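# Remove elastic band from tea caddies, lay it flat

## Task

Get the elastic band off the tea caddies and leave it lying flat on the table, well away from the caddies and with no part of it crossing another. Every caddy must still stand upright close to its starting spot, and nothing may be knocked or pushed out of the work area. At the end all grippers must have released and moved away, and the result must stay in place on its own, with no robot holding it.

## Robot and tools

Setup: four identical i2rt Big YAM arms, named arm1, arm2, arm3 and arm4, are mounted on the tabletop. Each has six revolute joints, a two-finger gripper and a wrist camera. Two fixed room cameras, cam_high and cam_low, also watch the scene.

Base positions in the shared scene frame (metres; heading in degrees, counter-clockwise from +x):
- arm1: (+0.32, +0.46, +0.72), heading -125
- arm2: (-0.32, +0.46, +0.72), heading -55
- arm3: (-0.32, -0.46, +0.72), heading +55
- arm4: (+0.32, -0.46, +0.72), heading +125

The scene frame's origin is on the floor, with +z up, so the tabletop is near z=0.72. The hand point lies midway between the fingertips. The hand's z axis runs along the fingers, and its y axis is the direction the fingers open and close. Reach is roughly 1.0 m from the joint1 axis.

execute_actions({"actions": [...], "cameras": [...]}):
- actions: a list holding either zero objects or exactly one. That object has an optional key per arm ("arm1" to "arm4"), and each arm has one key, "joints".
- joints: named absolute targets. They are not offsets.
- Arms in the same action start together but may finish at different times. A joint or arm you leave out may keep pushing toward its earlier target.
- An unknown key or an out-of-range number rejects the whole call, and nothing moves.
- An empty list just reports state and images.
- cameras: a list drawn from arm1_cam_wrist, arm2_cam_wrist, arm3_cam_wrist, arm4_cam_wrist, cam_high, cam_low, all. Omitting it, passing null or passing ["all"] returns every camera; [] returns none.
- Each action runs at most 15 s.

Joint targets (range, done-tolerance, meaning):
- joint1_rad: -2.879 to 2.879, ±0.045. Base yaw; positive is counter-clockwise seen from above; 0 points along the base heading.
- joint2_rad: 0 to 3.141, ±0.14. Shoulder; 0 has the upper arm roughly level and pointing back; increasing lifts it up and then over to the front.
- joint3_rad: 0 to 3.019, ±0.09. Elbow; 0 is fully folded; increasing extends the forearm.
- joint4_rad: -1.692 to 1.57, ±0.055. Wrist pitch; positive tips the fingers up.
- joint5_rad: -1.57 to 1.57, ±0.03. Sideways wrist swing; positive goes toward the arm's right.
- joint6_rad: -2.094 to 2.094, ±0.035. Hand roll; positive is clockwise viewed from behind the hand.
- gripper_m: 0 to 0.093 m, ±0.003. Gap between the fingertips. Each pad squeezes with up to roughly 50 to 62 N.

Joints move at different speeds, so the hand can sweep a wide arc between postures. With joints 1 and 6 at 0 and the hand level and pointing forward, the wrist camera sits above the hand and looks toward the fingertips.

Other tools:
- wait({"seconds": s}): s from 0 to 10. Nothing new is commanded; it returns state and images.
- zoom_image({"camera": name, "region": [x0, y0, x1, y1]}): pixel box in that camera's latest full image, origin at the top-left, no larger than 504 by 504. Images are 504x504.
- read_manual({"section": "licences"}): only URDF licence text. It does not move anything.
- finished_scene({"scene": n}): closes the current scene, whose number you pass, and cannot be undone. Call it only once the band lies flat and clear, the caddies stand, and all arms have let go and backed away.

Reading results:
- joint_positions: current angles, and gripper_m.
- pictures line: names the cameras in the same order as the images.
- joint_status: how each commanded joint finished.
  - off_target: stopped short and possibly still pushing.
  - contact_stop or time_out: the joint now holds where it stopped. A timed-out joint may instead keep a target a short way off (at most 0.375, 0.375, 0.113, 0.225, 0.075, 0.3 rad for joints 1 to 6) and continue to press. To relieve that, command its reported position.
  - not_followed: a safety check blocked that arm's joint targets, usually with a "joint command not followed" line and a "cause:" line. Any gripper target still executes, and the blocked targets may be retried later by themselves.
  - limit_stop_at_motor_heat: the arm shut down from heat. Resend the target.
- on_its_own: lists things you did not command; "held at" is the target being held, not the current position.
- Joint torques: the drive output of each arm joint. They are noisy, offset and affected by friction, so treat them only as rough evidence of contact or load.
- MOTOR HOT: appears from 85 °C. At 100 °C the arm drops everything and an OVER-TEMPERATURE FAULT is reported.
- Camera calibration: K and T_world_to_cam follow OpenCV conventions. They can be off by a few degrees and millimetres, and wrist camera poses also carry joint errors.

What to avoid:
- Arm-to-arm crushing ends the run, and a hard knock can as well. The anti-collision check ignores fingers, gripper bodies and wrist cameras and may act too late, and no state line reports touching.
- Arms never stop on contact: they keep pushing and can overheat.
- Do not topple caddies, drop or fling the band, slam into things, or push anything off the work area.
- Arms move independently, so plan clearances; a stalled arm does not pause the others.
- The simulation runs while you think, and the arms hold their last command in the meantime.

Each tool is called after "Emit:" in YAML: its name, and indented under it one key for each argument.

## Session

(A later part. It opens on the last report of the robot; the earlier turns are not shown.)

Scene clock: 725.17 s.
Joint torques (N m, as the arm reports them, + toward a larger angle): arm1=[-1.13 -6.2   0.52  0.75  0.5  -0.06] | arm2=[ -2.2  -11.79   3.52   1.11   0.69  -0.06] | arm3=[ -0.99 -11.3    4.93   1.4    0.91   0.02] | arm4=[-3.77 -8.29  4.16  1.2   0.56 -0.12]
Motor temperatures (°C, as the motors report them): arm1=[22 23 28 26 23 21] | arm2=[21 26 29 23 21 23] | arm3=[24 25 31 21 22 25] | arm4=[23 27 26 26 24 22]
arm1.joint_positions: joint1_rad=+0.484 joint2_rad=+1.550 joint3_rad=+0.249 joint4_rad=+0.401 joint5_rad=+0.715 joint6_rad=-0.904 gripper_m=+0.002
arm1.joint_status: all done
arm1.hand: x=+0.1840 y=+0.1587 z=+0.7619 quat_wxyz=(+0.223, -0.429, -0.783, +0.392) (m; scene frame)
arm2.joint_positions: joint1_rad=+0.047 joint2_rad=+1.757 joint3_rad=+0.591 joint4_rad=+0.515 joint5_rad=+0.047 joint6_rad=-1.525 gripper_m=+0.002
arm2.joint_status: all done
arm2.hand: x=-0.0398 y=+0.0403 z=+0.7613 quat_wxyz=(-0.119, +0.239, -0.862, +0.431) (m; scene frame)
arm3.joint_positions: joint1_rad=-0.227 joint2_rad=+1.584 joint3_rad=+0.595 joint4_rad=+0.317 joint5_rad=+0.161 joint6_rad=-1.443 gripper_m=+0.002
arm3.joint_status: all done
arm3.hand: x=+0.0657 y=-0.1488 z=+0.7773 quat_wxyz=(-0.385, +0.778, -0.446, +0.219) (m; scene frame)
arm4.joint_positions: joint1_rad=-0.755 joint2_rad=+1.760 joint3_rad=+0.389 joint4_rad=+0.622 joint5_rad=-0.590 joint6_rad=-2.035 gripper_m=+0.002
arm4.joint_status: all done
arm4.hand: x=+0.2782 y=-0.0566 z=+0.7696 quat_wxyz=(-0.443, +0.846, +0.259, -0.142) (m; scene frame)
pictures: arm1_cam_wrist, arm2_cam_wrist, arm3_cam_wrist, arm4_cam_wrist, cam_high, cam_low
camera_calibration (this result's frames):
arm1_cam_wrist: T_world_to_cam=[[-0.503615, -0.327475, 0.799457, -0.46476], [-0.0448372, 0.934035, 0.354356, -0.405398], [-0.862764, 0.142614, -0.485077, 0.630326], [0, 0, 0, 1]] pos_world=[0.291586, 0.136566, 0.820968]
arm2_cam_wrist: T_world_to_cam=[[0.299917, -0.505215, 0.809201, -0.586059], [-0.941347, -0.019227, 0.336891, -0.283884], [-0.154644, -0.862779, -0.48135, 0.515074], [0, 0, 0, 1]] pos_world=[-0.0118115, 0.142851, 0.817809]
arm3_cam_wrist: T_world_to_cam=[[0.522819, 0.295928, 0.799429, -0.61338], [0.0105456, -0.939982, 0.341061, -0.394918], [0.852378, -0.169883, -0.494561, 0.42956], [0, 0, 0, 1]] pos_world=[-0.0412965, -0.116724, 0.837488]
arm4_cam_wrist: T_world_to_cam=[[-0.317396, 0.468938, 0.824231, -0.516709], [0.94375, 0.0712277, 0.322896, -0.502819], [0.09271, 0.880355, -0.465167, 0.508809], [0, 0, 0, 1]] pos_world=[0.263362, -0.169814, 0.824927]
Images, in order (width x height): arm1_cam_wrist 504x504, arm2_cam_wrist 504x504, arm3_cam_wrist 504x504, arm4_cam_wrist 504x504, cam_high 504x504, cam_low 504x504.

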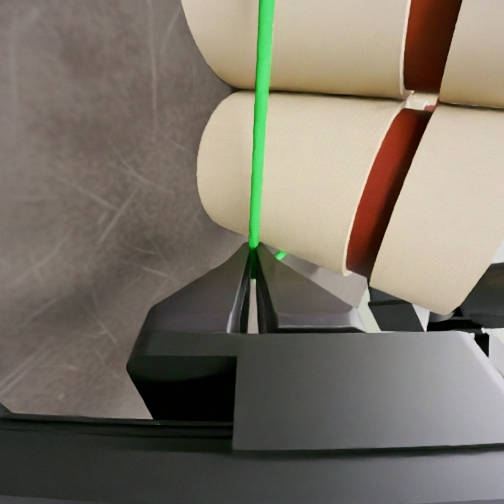

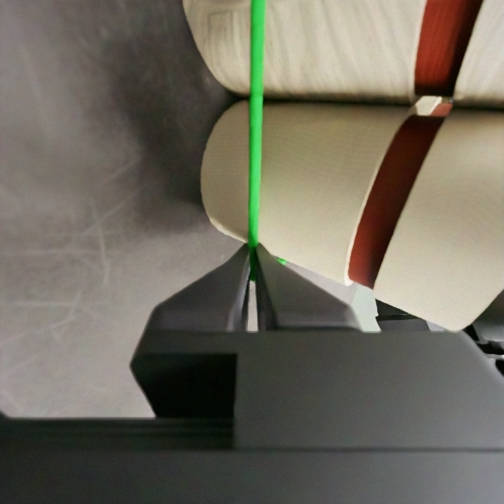

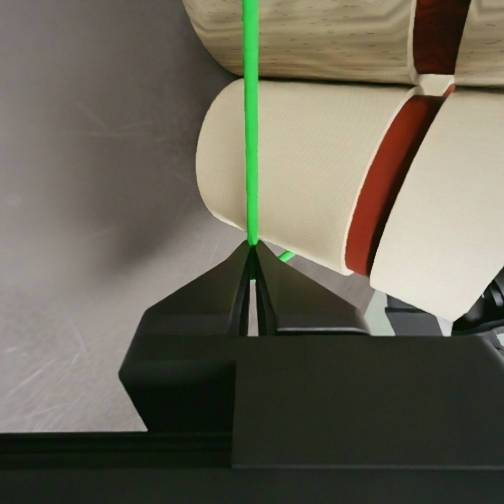

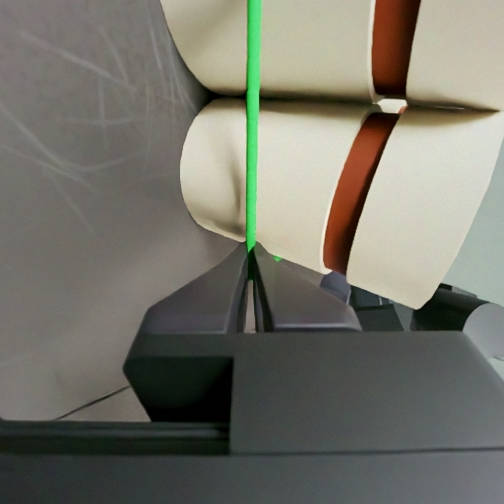

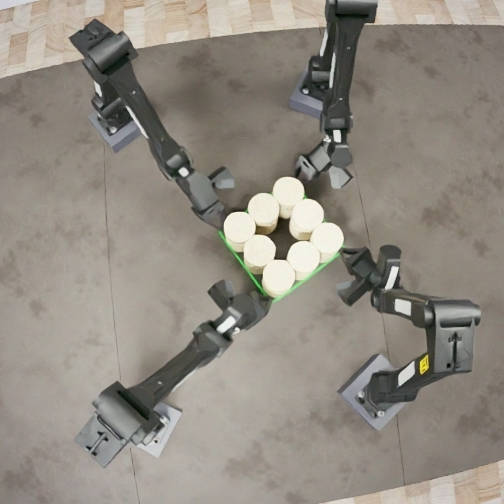

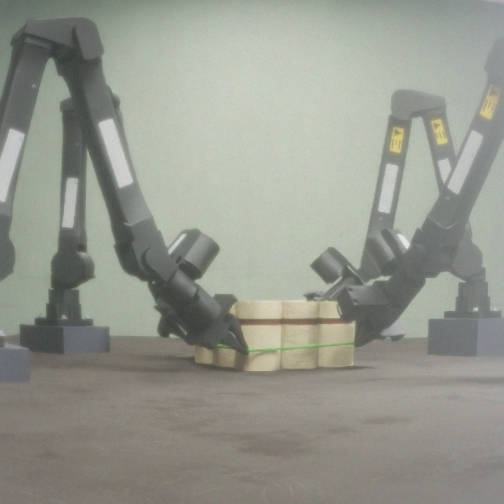

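Emit:
execute_actions:
  actions:
    - {"arm1":{"joints":{"joint1_rad":0.362,"joint3_rad":0.271}},"arm2":{"joints":{"joint1_rad":-0.050,"joint3_rad":0.640}},"arm3":{"joints":{"joint1_rad":-0.327,"joint3_rad":0.640}},"arm4":{"joints":{"joint1_rad":-0.826,"joint2_rad":1.800,"joint3_rad":0.488}}}

Emit:
zoom_image:
  camera: "cam_high"
  region: [210, 165, 360, 315]

Scene clock: 829.20 s.
Joint torques (N m, as the arm reports them, + toward a larger angle): arm1=[-2.09 -6.56  1.64  0.8   0.82 -0.02] | arm2=[ -3.56 -12.62   4.58   0.97   0.7   -0.06] | arm3=[ -2.71 -11.72   6.26   1.36   1.06   0.05] | arm4=[-4.44 -9.69  6.73  1.53  0.78 -0.09]
Motor temperatures (°C, as the motors report them): arm1=[22 23 28 26 24 21] | arm2=[21 26 28 23 23 23] | arm3=[24 26 30 21 23 25] | arm4=[23 27 26 26 25 22]
arm1.joint_positions: joint1_rad=+0.380 joint2_rad=+1.550 joint3_rad=+0.291 joint4_rad=+0.401 joint5_rad=+0.706 joint6_rad=-0.907 gripper_m=+0.002
arm1.joint_status: all done
arm1.hand: x=+0.1504 y=+0.1521 z=+0.7711 quat_wxyz=(+0.233, -0.471, -0.753, +0.396) (m; scene frame)
arm2.joint_positions: joint1_rad=-0.009 joint2_rad=+1.757 joint3_rad=+0.646 joint4_rad=+0.515 joint5_rad=+0.045 joint6_rad=-1.527 gripper_m=+0.002
arm2.joint_status: all done
arm2.hand: x=-0.0492 y=+0.0025 z=+0.7816 quat_wxyz=(-0.115, +0.212, -0.856, +0.458) (m; scene frame)
arm3.joint_positions: joint1_rad=-0.285 joint2_rad=+1.584 joint3_rad=+0.641 joint4_rad=+0.317 joint5_rad=+0.157 joint6_rad=-1.445 gripper_m=+0.002
arm3.joint_status: all done
arm3.hand: x=+0.0995 y=-0.1580 z=+0.7965 quat_wxyz=(-0.398, +0.755, -0.464, +0.235) (m; scene frame)
arm4.joint_positions: joint1_rad=-0.781 joint2_rad=+1.798 joint3_rad=+0.456 joint4_rad=+0.614 joint5_rad=-0.596 joint6_rad=-2.037 gripper_m=+0.002
arm4.joint_status: all done
arm4.hand: x=+0.2924 y=-0.0287 z=+0.7701 quat_wxyz=(-0.454, +0.844, +0.252, -0.134) (m; scene frame)
pictures: arm1_cam_wrist, arm2_cam_wrist, arm3_cam_wrist, arm4_cam_wrist, cam_high, cam_low
camera_calibration (this result's frames):
arm1_cam_wrist: T_world_to_cam=[[-0.531451, -0.245376, 0.810772, -0.508198], [0.0464397, 0.947248, 0.31712, -0.391041], [-0.845815, 0.206186, -0.49202, 0.599898], [0, 0, 0, 1]] pos_world=[0.255481, 0.122023, 0.831202]
arm2_cam_wrist: T_world_to_cam=[[0.248283, -0.481399, 0.840601, -0.645899], [-0.950452, 0.0465193, 0.30737, -0.277801], [-0.187072, -0.875266, -0.445997, 0.461607], [0, 0, 0, 1]] pos_world=[-0.0173166, 0.106017, 0.834206]
arm3_cam_wrist: T_world_to_cam=[[0.509691, 0.242413, 0.8255, -0.671626], [-0.0523767, -0.948963, 0.311008, -0.381703], [0.858762, -0.201755, -0.470981, 0.384204], [0, 0, 0, 1]] pos_world=[-0.00761093, -0.121896, 0.854093]
arm4_cam_wrist: T_world_to_cam=[[-0.308198, 0.45675, 0.834502, -0.536689], [0.944758, 0.0440815, 0.324791, -0.520865], [0.111562, 0.888502, -0.445104, 0.46249], [0, 0, 0, 1]] pos_world=[0.275088, -0.142831, 0.822897]
Images, in order (width x height): arm1_cam_wrist 504x504, arm2_cam_wrist 504x504, arm3_cam_wrist 504x504, arm4_cam_wrist 504x504, cam_high 504x504, cam_low 504x504.

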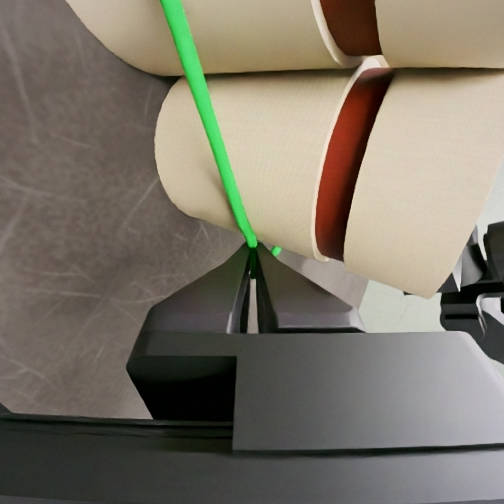

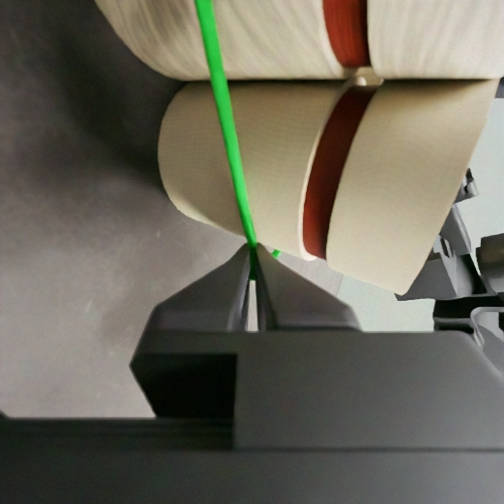

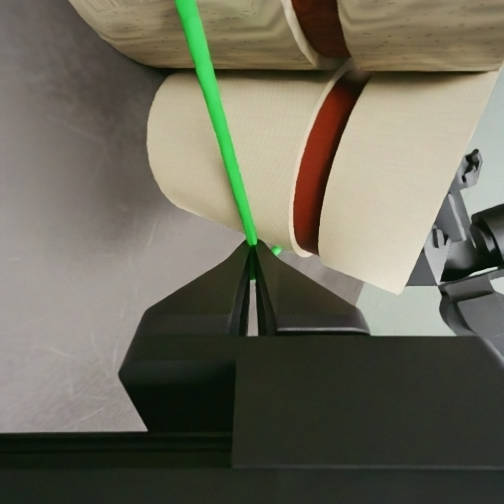

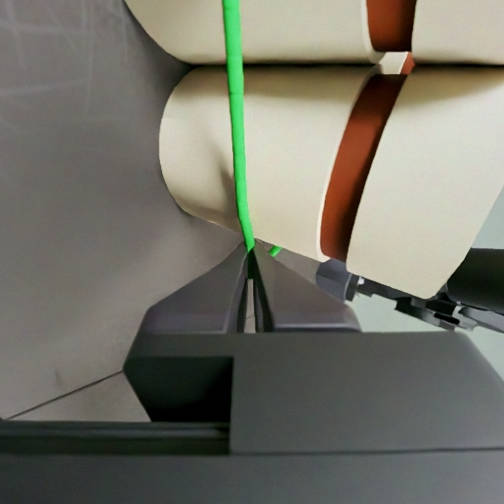

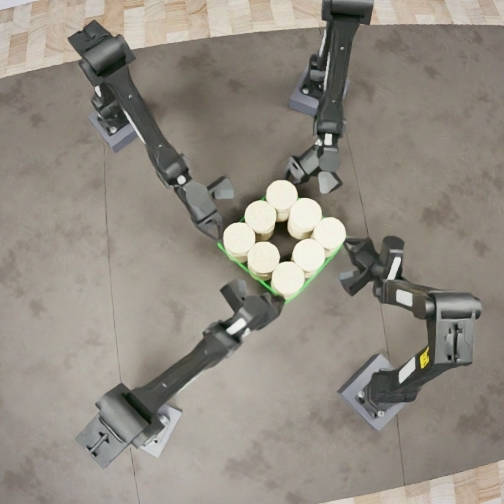

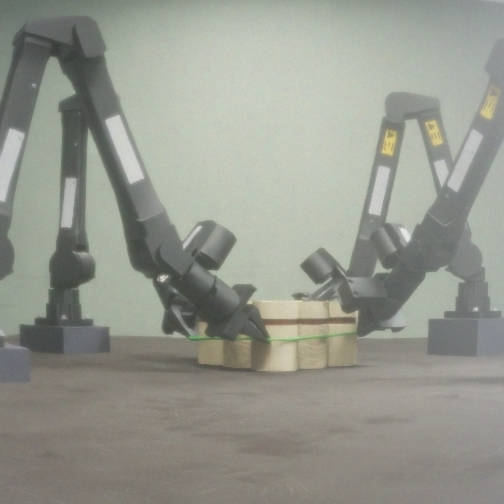

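Region (210, 165, 360, 315) of cam_high's 504x504 image, scaled by 3.360, with more detail than that image has.

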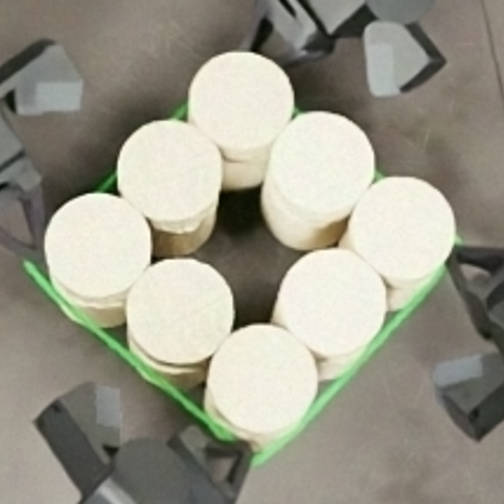

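Emit:
zoom_image:
  camera: "arm1_cam_wrist"
  region: [210, 210, 310, 310]

Emit:
zoom_image:
  camera: "arm2_cam_wrist"
  region: [210, 210, 310, 310]

Emit:
zoom_image:
  camera: "arm3_cam_wrist"
  region: [210, 210, 310, 310]

Emit:
zoom_image:
  camera: "arm4_cam_wrist"
  region: [210, 210, 310, 310]

Emit:
zoom_image:
  camera: "cam_low"
  region: [170, 280, 410, 390]

Region (210, 210, 310, 310) of arm1_cam_wrist's 504x504 image, scaled by 5.040, with more detail than that image has.

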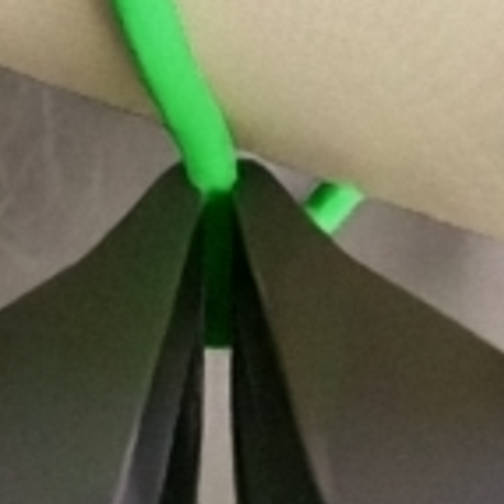

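Region (210, 210, 310, 310) of arm2_cam_wrist's 504x504 image, scaled by 5.040, with more detail than that image has.

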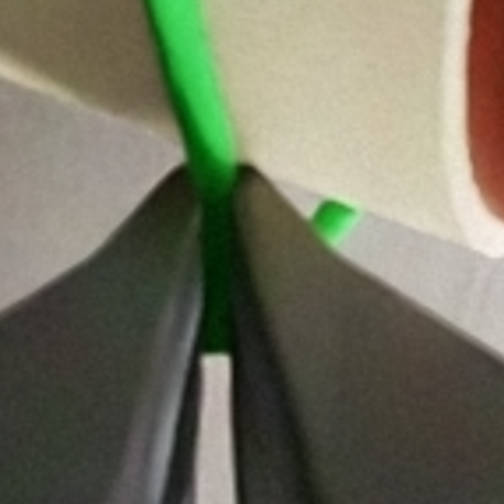

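Region (210, 210, 310, 310) of arm3_cam_wrist's 504x504 image, scaled by 5.040, with more detail than that image has.

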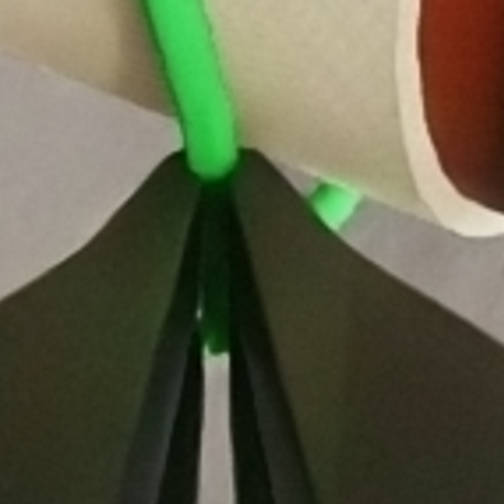

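Region (210, 210, 310, 310) of arm4_cam_wrist's 504x504 image, scaled by 5.040, with more detail than that image has.

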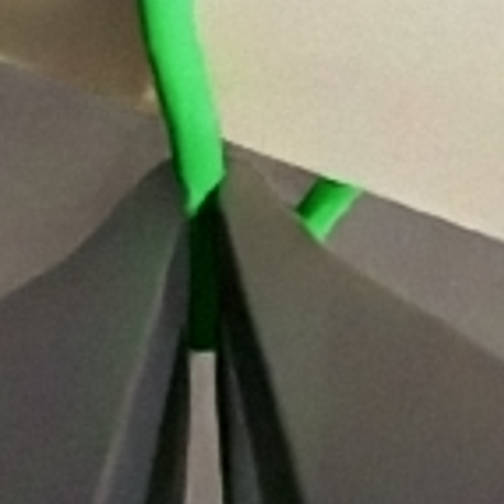

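Region (170, 280, 410, 390) of cam_low's 504x504 image, scaled by 2.100, with more detail than that image has; it fills the top 231 rows of this view, and the rest is white.

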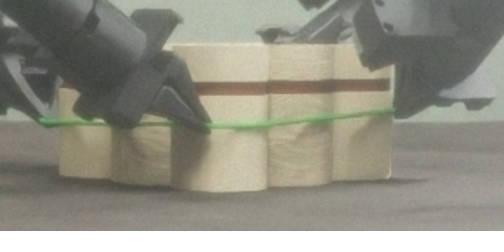

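Emit:
execute_actions:
  actions: []

Scene clock: 871.97 s.
Joint torques (N m, as the arm reports them, + toward a larger angle): arm1=[-2.1  -6.57  1.63  0.78  0.82 -0.03] | arm2=[ -3.57 -12.61   4.65   1.18   0.69  -0.03] | arm3=[ -2.65 -11.86   6.24   1.47   1.08   0.04] | arm4=[-4.72 -9.51  6.7   1.57  0.79 -0.1 ]
Motor temperatures (°C, as the motors report them): arm1=[22 23 27 26 25 21] | arm2=[21 26 29 23 24 23] | arm3=[24 26 31 21 24 25] | arm4=[23 27 27 26 26 22]
arm1.joint_positions: joint1_rad=+0.380 joint2_rad=+1.550 joint3_rad=+0.291 joint4_rad=+0.401 joint5_rad=+0.706 joint6_rad=-0.907 gripper_m=+0.002
arm1.joint_status: all done
arm1.hand: x=+0.1504 y=+0.1521 z=+0.7711 quat_wxyz=(+0.233, -0.471, -0.753, +0.396) (m; scene frame)
arm2.joint_positions: joint1_rad=-0.009 joint2_rad=+1.757 joint3_rad=+0.646 joint4_rad=+0.515 joint5_rad=+0.045 joint6_rad=-1.527 gripper_m=+0.002
arm2.joint_status: all done
arm2.hand: x=-0.0492 y=+0.0025 z=+0.7816 quat_wxyz=(-0.115, +0.212, -0.856, +0.458) (m; scene frame)
arm3.joint_positions: joint1_rad=-0.285 joint2_rad=+1.584 joint3_rad=+0.641 joint4_rad=+0.317 joint5_rad=+0.157 joint6_rad=-1.445 gripper_m=+0.002
arm3.joint_status: all done
arm3.hand: x=+0.0995 y=-0.1580 z=+0.7965 quat_wxyz=(-0.398, +0.755, -0.464, +0.235) (m; scene frame)
arm4.joint_positions: joint1_rad=-0.781 joint2_rad=+1.798 joint3_rad=+0.456 joint4_rad=+0.614 joint5_rad=-0.596 joint6_rad=-2.037 gripper_m=+0.002
arm4.joint_status: all done
arm4.hand: x=+0.2924 y=-0.0287 z=+0.7701 quat_wxyz=(-0.454, +0.844, +0.252, -0.134) (m; scene frame)
pictures: arm1_cam_wrist, arm2_cam_wrist, arm3_cam_wrist, arm4_cam_wrist, cam_high, cam_low
camera_calibration (this result's frames):
arm1_cam_wrist: T_world_to_cam=[[-0.531451, -0.245376, 0.810772, -0.508198], [0.0464397, 0.947248, 0.31712, -0.391041], [-0.845815, 0.206186, -0.49202, 0.599898], [0, 0, 0, 1]] pos_world=[0.255481, 0.122023, 0.831202]
arm2_cam_wrist: T_world_to_cam=[[0.248283, -0.481399, 0.840601, -0.645899], [-0.950452, 0.0465193, 0.30737, -0.277801], [-0.187072, -0.875266, -0.445997, 0.461607], [0, 0, 0, 1]] pos_world=[-0.0173166, 0.106017, 0.834206]
arm3_cam_wrist: T_world_to_cam=[[0.509691, 0.242413, 0.8255, -0.671626], [-0.0523767, -0.948963, 0.311008, -0.381703], [0.858762, -0.201755, -0.470981, 0.384204], [0, 0, 0, 1]] pos_world=[-0.00761093, -0.121896, 0.854093]
arm4_cam_wrist: T_world_to_cam=[[-0.308198, 0.45675, 0.834502, -0.536689], [0.944758, 0.0440815, 0.324791, -0.520865], [0.111562, 0.888502, -0.445104, 0.46249], [0, 0, 0, 1]] pos_world=[0.275088, -0.142831, 0.822897]
Images, in order (width x height): arm1_cam_wrist 504x504, arm2_cam_wrist 504x504, arm3_cam_wrist 504x504, arm4_cam_wrist 504x504, cam_high 504x504, cam_low 504x504.

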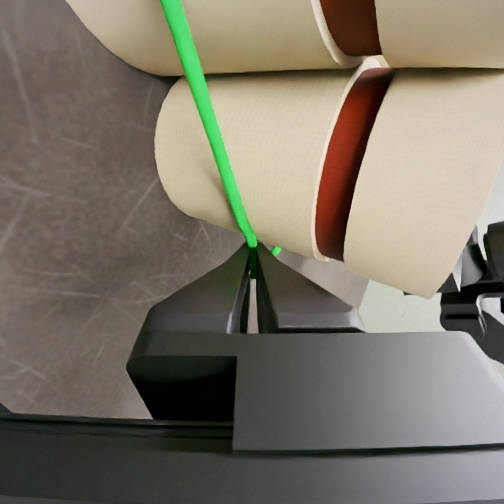

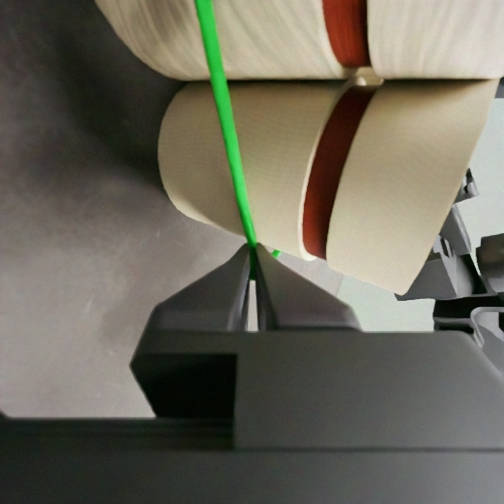

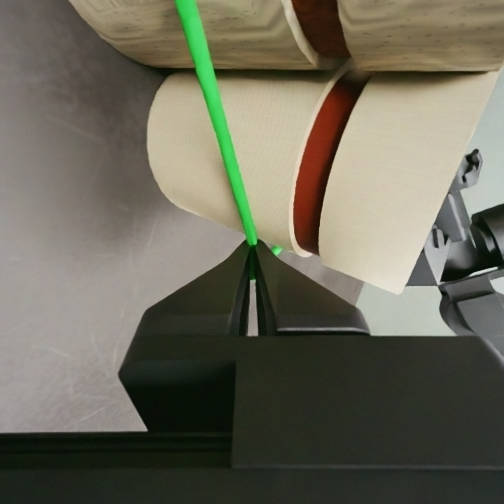

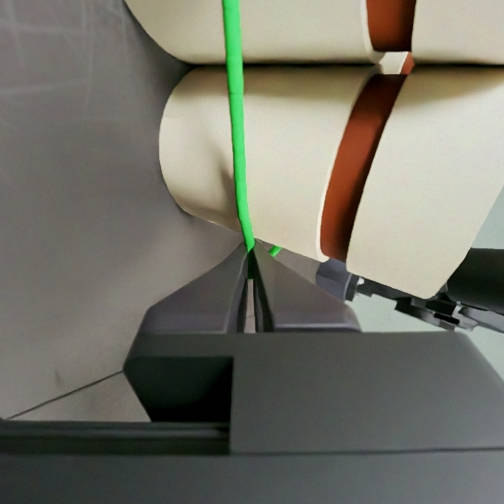

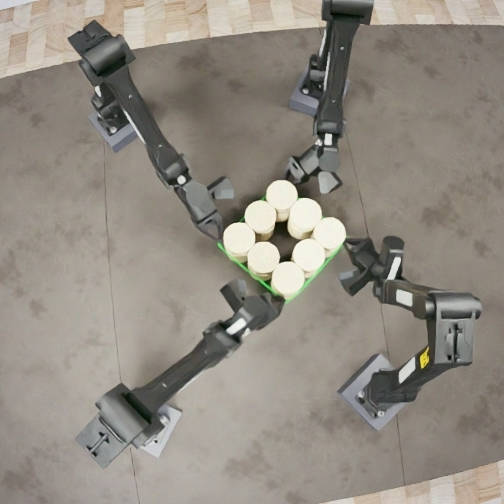

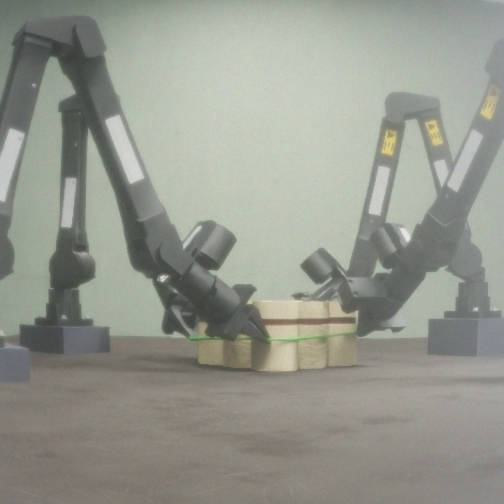

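Emit:
zoom_image:
  camera: "cam_high"
  region: [210, 165, 360, 315]

Region (210, 165, 360, 315) of cam_high's 504x504 image, scaled by 3.360, with more detail than that image has.

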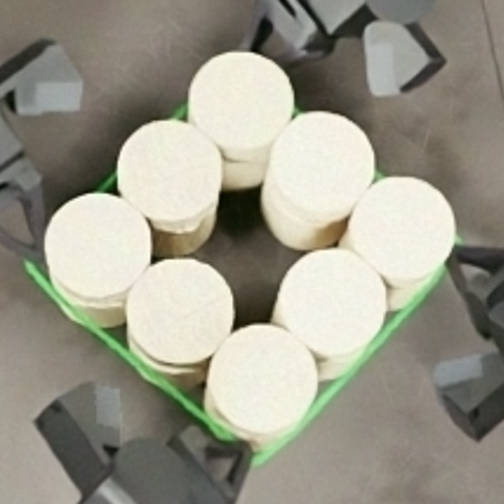

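Emit:
execute_actions:
  actions:
    - {"arm1":{"joints":{"joint1_rad":0.396,"joint2_rad":1.491,"joint3_rad":0.172}},"arm2":{"joints":{"joint1_rad":-0.006,"joint2_rad":1.706,"joint3_rad":0.547}},"arm3":{"joints":{"joint1_rad":-0.280,"joint2_rad":1.524,"joint3_rad":0.542}},"arm4":{"joints":{"joint2_rad":1.757,"joint3_rad":0.388}}}
  cameras: ["cam_high","cam_low"]

Emit:
zoom_image:
  camera: "cam_high"
  region: [210, 165, 360, 315]

Scene clock: 992.77 s.
Joint torques (N m, as the arm reports them, + toward a larger angle): arm1=[-1.48 -5.   -0.71  0.48  1.09 -0.02] | arm2=[ -2.49 -11.54   2.67   1.09   0.75  -0.06] | arm3=[ -1.07 -11.04   3.71   1.25   1.29   0.07] | arm4=[-4.83 -9.68  2.35  1.44  1.03 -0.1 ]
Motor temperatures (°C, as the motors report them): arm1=[22 23 27 26 26 21] | arm2=[21 27 28 23 24 23] | arm3=[24 26 30 21 25 25] | arm4=[23 28 27 26 28 22]
arm1.joint_positions: joint1_rad=+0.407 joint2_rad=+1.480 joint3_rad=+0.221 joint4_rad=+0.410 joint5_rad=+0.699 joint6_rad=-0.907 gripper_m=+0.002
arm1.joint_status: all done
arm1.hand: x=+0.1634 y=+0.1722 z=+0.7749 quat_wxyz=(+0.224, -0.461, -0.759, +0.402) (m; scene frame)
arm2.joint_positions: joint1_rad=+0.020 joint2_rad=+1.712 joint3_rad=+0.580 joint4_rad=+0.515 joint5_rad=+0.044 joint6_rad=-1.527 gripper_m=+0.002
arm2.joint_status: all done
arm2.hand: x=-0.0503 y=+0.0328 z=+0.7797 quat_wxyz=(-0.119, +0.226, -0.857, +0.447) (m; scene frame)
arm3.joint_positions: joint1_rad=-0.257 joint2_rad=+1.537 joint3_rad=+0.577 joint4_rad=+0.317 joint5_rad=+0.151 joint6_rad=-1.445 gripper_m=+0.002
arm3.joint_status: all done
arm3.hand: x=+0.0708 y=-0.1617 z=+0.7924 quat_wxyz=(-0.396, +0.766, -0.453, +0.225) (m; scene frame)
arm4.joint_positions: joint1_rad=-0.781 joint2_rad=+1.767 joint3_rad=+0.399 joint4_rad=+0.614 joint5_rad=-0.603 joint6_rad=-2.038 gripper_m=+0.002
arm4.joint_status: all done
arm4.hand: x=+0.2875 y=-0.0530 z=+0.7689 quat_wxyz=(-0.445, +0.848, +0.251, -0.142) (m; scene frame)
pictures: cam_high, cam_low
Images, in order (width x height): cam_high 504x504, cam_low 504x504.

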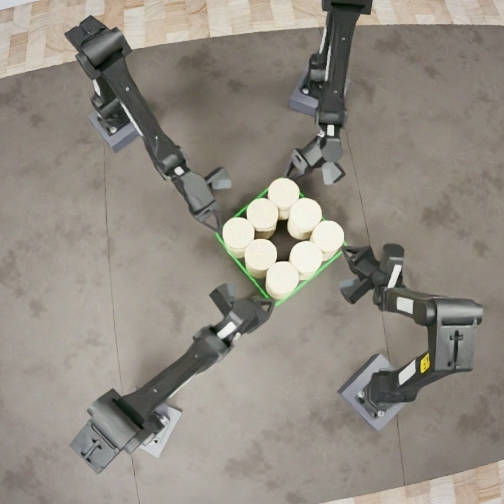

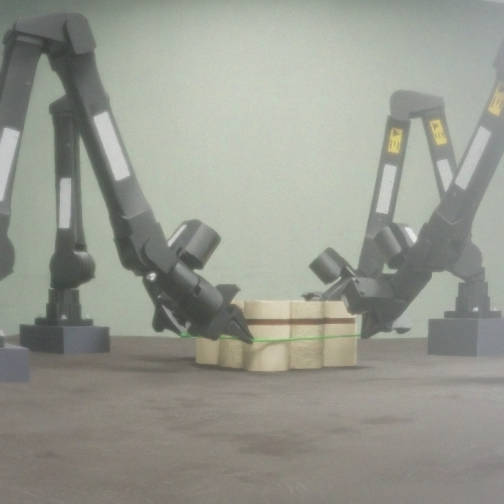

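Region (210, 165, 360, 315) of cam_high's 504x504 image, scaled by 3.360, with more detail than that image has.

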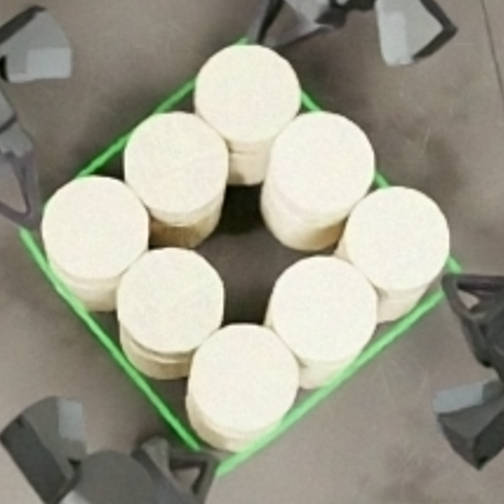

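Emit:
execute_actions:
  actions:
    - {"arm2":{"joints":{"joint1_rad":-0.065}},"arm3":{"joints":{"joint1_rad":-0.343}},"arm4":{"joints":{"joint1_rad":-0.874,"joint2_rad":1.784,"joint3_rad":0.446}}}
  cameras: ["cam_high","cam_low"]

Emit:
zoom_image:
  camera: "cam_high"
  region: [210, 165, 360, 315]

Scene clock: 1112.00 s.
Joint torques (N m, as the arm reports them, + toward a larger angle): arm1=[-1.45 -4.98 -0.69  0.48  1.1  -0.03] | arm2=[ -5.22 -11.     2.56   1.14   1.1   -0.02] | arm3=[ -4.72 -10.56   3.6    1.25   1.68   0.07] | arm4=[-7.06 -8.31  5.75  1.44  1.33 -0.08]
Motor temperatures (°C, as the motors report them): arm1=[22 22 26 25 28 21] | arm2=[21 26 27 23 25 23] | arm3=[24 26 28 21 26 25] | arm4=[23 28 25 26 30 22]
arm1.joint_positions: joint1_rad=+0.407 joint2_rad=+1.480 joint3_rad=+0.221 joint4_rad=+0.410 joint5_rad=+0.699 joint6_rad=-0.907 gripper_m=+0.002
arm1.joint_status: not commanded
arm1.hand: x=+0.1634 y=+0.1722 z=+0.7749 quat_wxyz=(+0.224, -0.461, -0.759, +0.402) (m; scene frame)
arm2.joint_positions: joint1_rad=-0.004 joint2_rad=+1.712 joint3_rad=+0.580 joint4_rad=+0.515 joint5_rad=+0.035 joint6_rad=-1.527 gripper_m=+0.002
arm2.joint_status: joint1_rad time_out (moved -0.024 of -0.085)
arm2.on_its_own: joint1_rad reads -0.004 and still pushes toward -0.065 since a time_out
arm2.hand: x=-0.0593 y=+0.0272 z=+0.7798 quat_wxyz=(-0.118, +0.218, -0.859, +0.447) (m; scene frame)
arm3.joint_positions: joint1_rad=-0.278 joint2_rad=+1.537 joint3_rad=+0.577 joint4_rad=+0.322 joint5_rad=+0.142 joint6_rad=-1.446 gripper_m=+0.002
arm3.joint_status: joint1_rad time_out (moved -0.021 of -0.086)
arm3.on_its_own: joint1_rad reads -0.278 and still pushes toward -0.343 since a time_out
arm3.hand: x=+0.0767 y=-0.1682 z=+0.7932 quat_wxyz=(-0.397, +0.762, -0.459, +0.226) (m; scene frame)
arm4.joint_positions: joint1_rad=-0.805 joint2_rad=+1.774 joint3_rad=+0.423 joint4_rad=+0.614 joint5_rad=-0.611 joint6_rad=-2.038 gripper_m=+0.002
arm4.joint_status: joint1_rad time_out (moved -0.024 of -0.093); the others done
arm4.on_its_own: joint1_rad reads -0.805 and still pushes toward -0.874 since a time_out
arm4.hand: x=+0.2981 y=-0.0415 z=+0.7726 quat_wxyz=(-0.454, +0.846, +0.244, -0.136) (m; scene frame)
pictures: cam_high, cam_low
Images, in order (width x height): cam_high 504x504, cam_low 504x504.

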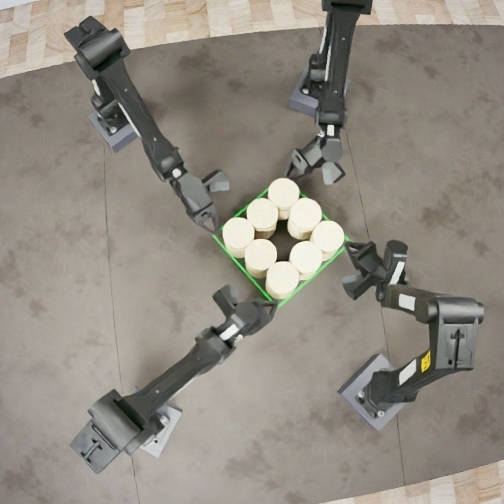

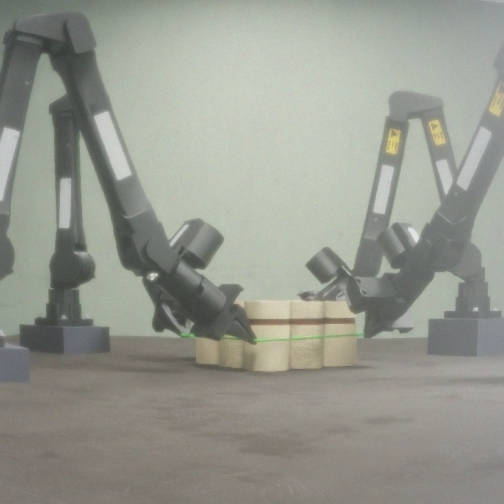

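Region (210, 165, 360, 315) of cam_high's 504x504 image, scaled by 3.360, with more detail than that image has.

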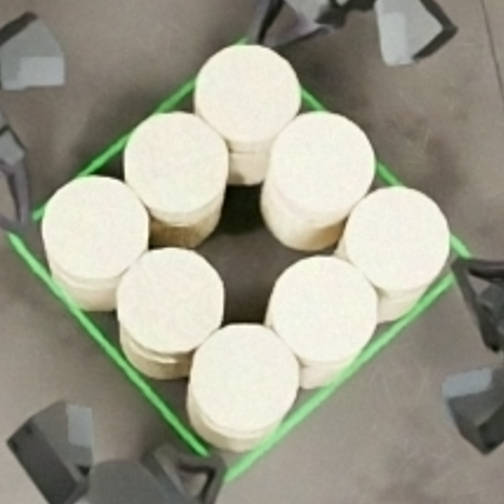

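Emit:
execute_actions:
  actions: []

Scene clock: 1123.33 s.
Joint torques (N m, as the arm reports them, + toward a larger angle): arm1=[-1.46 -4.98 -0.68  0.47  1.09 -0.03] | arm2=[ -5.43 -11.52   2.55   1.13   1.1   -0.06] | arm3=[ -4.7  -10.71   3.55   1.11   1.69   0.07] | arm4=[-6.55 -8.32  5.8   1.54  1.33 -0.07]
Motor temperatures (°C, as the motors report them): arm1=[22 22 26 25 28 21] | arm2=[21 26 27 23 26 23] | arm3=[24 26 28 21 27 25] | arm4=[23 28 26 26 31 22]
arm1.joint_positions: joint1_rad=+0.407 joint2_rad=+1.480 joint3_rad=+0.221 joint4_rad=+0.410 joint5_rad=+0.699 joint6_rad=-0.907 gripper_m=+0.002
arm1.joint_status: not commanded
arm1.hand: x=+0.1634 y=+0.1722 z=+0.7749 quat_wxyz=(+0.224, -0.461, -0.759, +0.402) (m; scene frame)
arm2.joint_positions: joint1_rad=-0.004 joint2_rad=+1.712 joint3_rad=+0.580 joint4_rad=+0.515 joint5_rad=+0.035 joint6_rad=-1.527 gripper_m=+0.002
arm2.joint_status: joint1_rad time_out (moved -0.024 of -0.085)
arm2.on_its_own: joint1_rad reads -0.004 and still pushes toward -0.065 since a time_out
arm2.hand: x=-0.0593 y=+0.0272 z=+0.7798 quat_wxyz=(-0.118, +0.218, -0.859, +0.447) (m; scene frame)
arm3.joint_positions: joint1_rad=-0.278 joint2_rad=+1.537 joint3_rad=+0.577 joint4_rad=+0.322 joint5_rad=+0.142 joint6_rad=-1.446 gripper_m=+0.002
arm3.joint_status: joint1_rad time_out (moved -0.021 of -0.086)
arm3.on_its_own: joint1_rad reads -0.278 and still pushes toward -0.343 since a time_out
arm3.hand: x=+0.0767 y=-0.1682 z=+0.7932 quat_wxyz=(-0.397, +0.762, -0.459, +0.226) (m; scene frame)
arm4.joint_positions: joint1_rad=-0.805 joint2_rad=+1.774 joint3_rad=+0.423 joint4_rad=+0.614 joint5_rad=-0.611 joint6_rad=-2.038 gripper_m=+0.002
arm4.joint_status: joint1_rad time_out (moved -0.024 of -0.093); the others done
arm4.on_its_own: joint1_rad reads -0.805 and still pushes toward -0.874 since a time_out
arm4.hand: x=+0.2981 y=-0.0415 z=+0.7726 quat_wxyz=(-0.454, +0.846, +0.244, -0.136) (m; scene frame)
pictures: arm1_cam_wrist, arm2_cam_wrist, arm3_cam_wrist, arm4_cam_wrist, cam_high, cam_low
camera_calibration (this result's frames):
arm1_cam_wrist: T_world_to_cam=[[-0.526755, -0.254441, 0.811042, -0.498811], [0.0153793, 0.951139, 0.30838, -0.400718], [-0.849878, 0.174914, -0.497104, 0.618572], [0, 0, 0, 1]] pos_world=[0.269123, 0.146024, 0.835625]
arm2_cam_wrist: T_world_to_cam=[[0.260239, -0.494649, 0.829216, -0.620072], [-0.948999, 0.0272674, 0.314097, -0.292636], [-0.177978, -0.868665, -0.462325, 0.493575], [0, 0, 0, 1]] pos_world=[-0.028499, 0.130013, 0.834282]
arm3_cam_wrist: T_world_to_cam=[[0.516009, 0.25395, 0.818073, -0.647458], [-0.0287048, -0.94938, 0.312817, -0.39492], [0.856102, -0.184899, -0.482599, 0.412413], [0, 0, 0, 1]] pos_world=[-0.030309, -0.134252, 0.852236]
arm4_cam_wrist: T_world_to_cam=[[-0.293395, 0.465582, 0.834957, -0.535559], [0.948739, 0.0344278, 0.31418, -0.51987], [0.117531, 0.884335, -0.451817, 0.477582], [0, 0, 0, 1]] pos_world=[0.27996, -0.155098, 0.826281]
Images, in order (width x height): arm1_cam_wrist 504x504, arm2_cam_wrist 504x504, arm3_cam_wrist 504x504, arm4_cam_wrist 504x504, cam_high 504x504, cam_low 504x504.

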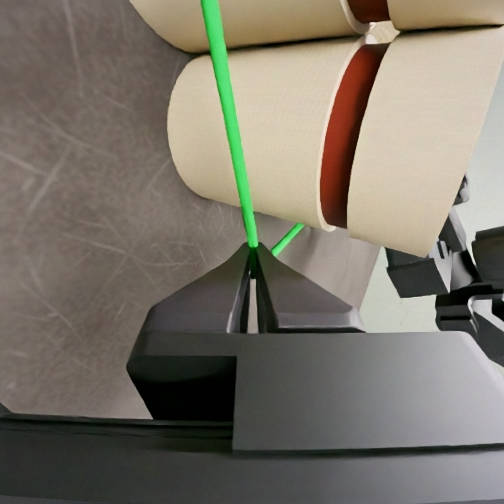

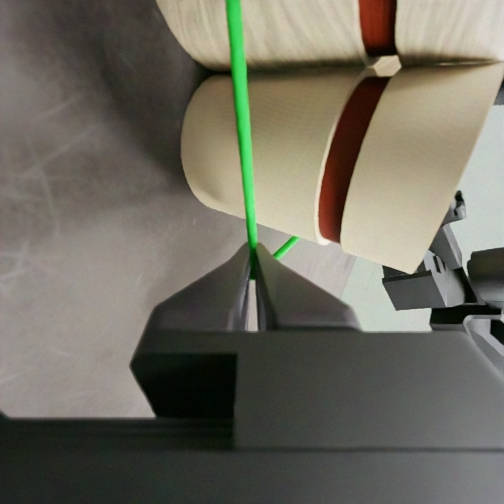

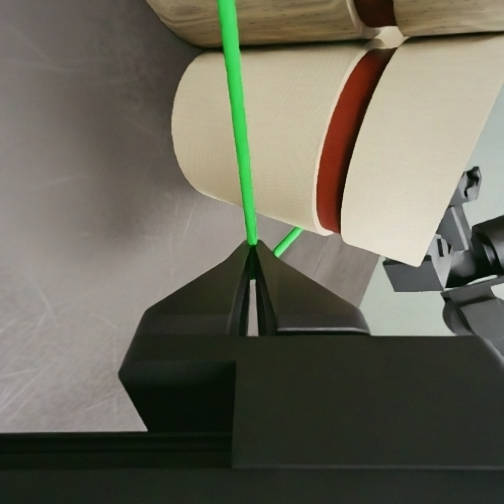

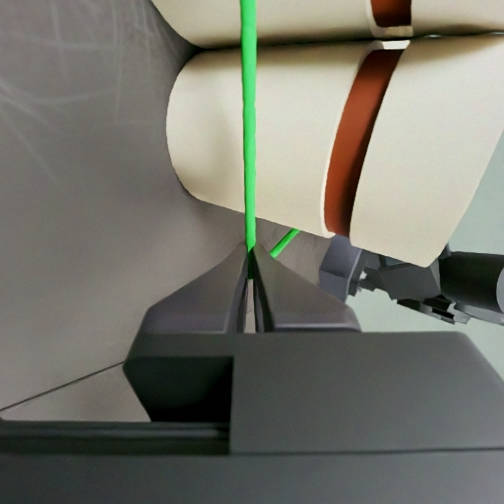

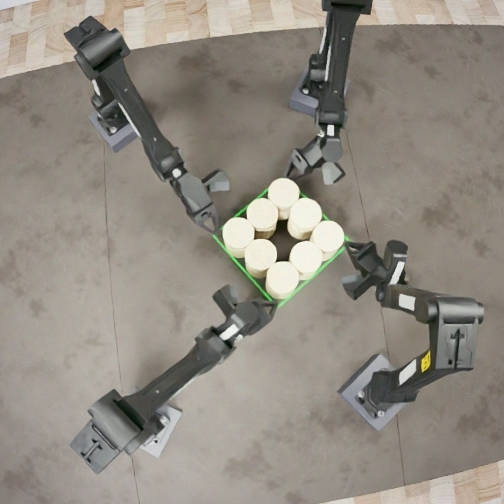

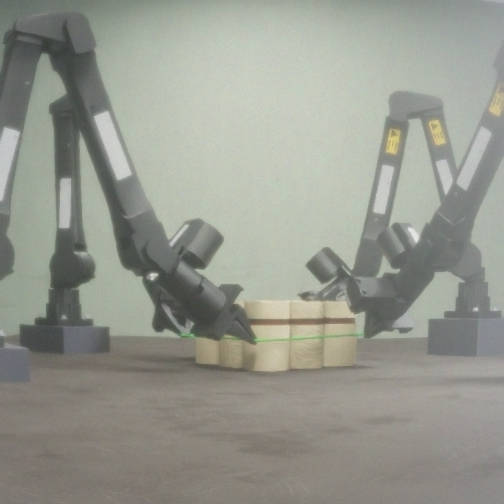

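Emit:
zoom_image:
  camera: "cam_high"
  region: [205, 210, 285, 290]

Emit:
zoom_image:
  camera: "cam_high"
  region: [265, 235, 355, 325]

Emit:
zoom_image:
  camera: "cam_high"
  region: [275, 165, 365, 255]

Emit:
zoom_image:
  camera: "cam_high"
  region: [205, 160, 295, 250]

Region (205, 210, 285, 290) of cam_high's 504x504 image, scaled by 6.300, with more detail than that image has.

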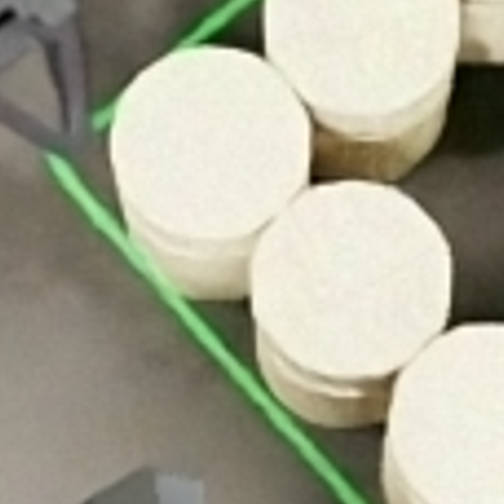

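Region (265, 235, 355, 325) of cam_high's 504x504 image, scaled by 5.600, with more detail than that image has.

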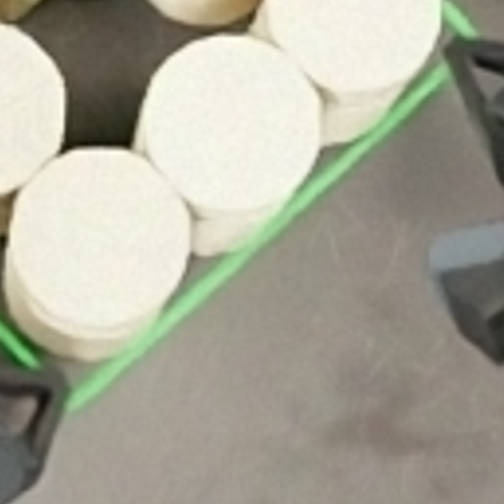

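Region (275, 165, 365, 255) of cam_high's 504x504 image, scaled by 5.600, with more detail than that image has.

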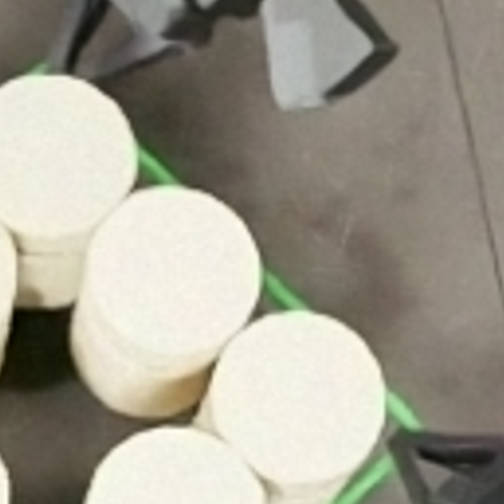

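Region (205, 160, 295, 250) of cam_high's 504x504 image, scaled by 5.600, with more detail than that image has.

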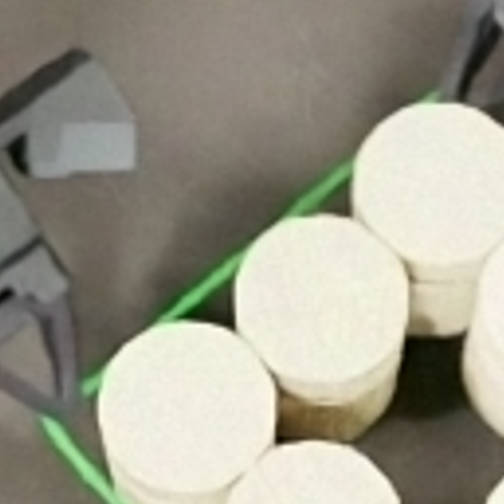

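Emit:
execute_actions:
  actions:
    - {"arm1":{"joints":{"joint2_rad":0.912,"joint3_rad":0.157,"joint4_rad":0.09}},"arm2":{"joints":{"joint2_rad":1.352,"joint3_rad":0.527,"joint4_rad":0.28}},"arm3":{"joints":{"joint2_rad":1.215,"joint4_rad":0.168}},"arm4":{"joints":{"joint2_rad":1.314,"joint4_rad":0.28}}}
  cameras: ["cam_high","cam_low"]

Emit:
zoom_image:
  camera: "cam_high"
  region: [210, 165, 360, 315]

Scene clock: 1244.57 s.
Joint torques (N m, as the arm reports them, + toward a larger angle): arm1=[-1.45 -2.38  3.47  0.12  1.1  -0.01] | arm2=[-4.88 -8.48  4.44  0.21  1.12  0.  ] | arm3=[-4.9  -7.66  5.71  0.21  1.92  0.11] | arm4=[-7.14 -7.4   9.74  1.57  1.5  -0.08]
Motor temperatures (°C, as the motors report them): arm1=[22 22 26 25 29 21] | arm2=[21 26 27 23 28 23] | arm3=[24 26 28 21 30 25] | arm4=[24 28 26 26 35 22]
arm1.joint_positions: joint1_rad=+0.407 joint2_rad=+0.910 joint3_rad=+0.200 joint4_rad=+0.129 joint5_rad=+0.698 joint6_rad=-0.908 gripper_m=+0.002
arm1.joint_status: all done
arm1.hand: x=+0.1636 y=+0.1761 z=+0.8882 quat_wxyz=(+0.176, -0.478, -0.695, +0.508) (m; scene frame)
arm2.joint_positions: joint1_rad=-0.004 joint2_rad=+1.355 joint3_rad=+0.565 joint4_rad=+0.324 joint5_rad=+0.035 joint6_rad=-1.528 gripper_m=+0.002
arm2.joint_status: all done
arm2.on_its_own: joint1_rad reads -0.004 and still pushes toward -0.065 since a time_out
arm2.hand: x=-0.0639 y=+0.0368 z=+0.9049 quat_wxyz=(-0.137, +0.209, -0.823, +0.510) (m; scene frame)
arm3.joint_positions: joint1_rad=-0.278 joint2_rad=+1.223 joint3_rad=+0.577 joint4_rad=+0.209 joint5_rad=+0.137 joint6_rad=-1.446 gripper_m=+0.002
arm3.joint_status: all done
arm3.on_its_own: joint1_rad reads -0.278 and still pushes toward -0.343 since a time_out
arm3.hand: x=+0.0682 y=-0.1741 z=+0.9165 quat_wxyz=(-0.480, +0.716, -0.439, +0.253) (m; scene frame)
arm4.joint_positions: joint1_rad=-0.805 joint2_rad=+1.317 joint3_rad=+0.423 joint4_rad=+0.287 joint5_rad=-0.614 joint6_rad=-2.038 gripper_m=+0.002
arm4.joint_status: all done
arm4.on_its_own: joint1_rad reads -0.805 and still pushes toward -0.874 since a time_out
arm4.hand: x=+0.2976 y=-0.0408 z=+0.8960 quat_wxyz=(-0.504, +0.817, +0.258, -0.112) (m; scene frame)
pictures: cam_high, cam_low
Images, in order (width x height): cam_high 504x504, cam_low 504x504.

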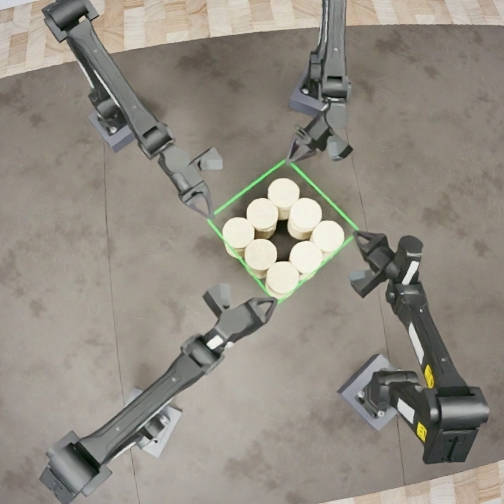

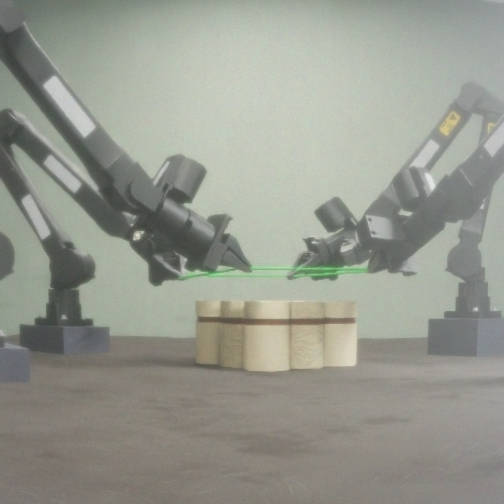

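Region (210, 165, 360, 315) of cam_high's 504x504 image, scaled by 3.360, with more detail than that image has.

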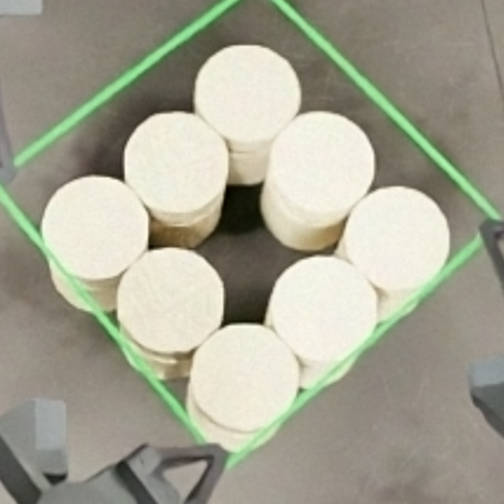

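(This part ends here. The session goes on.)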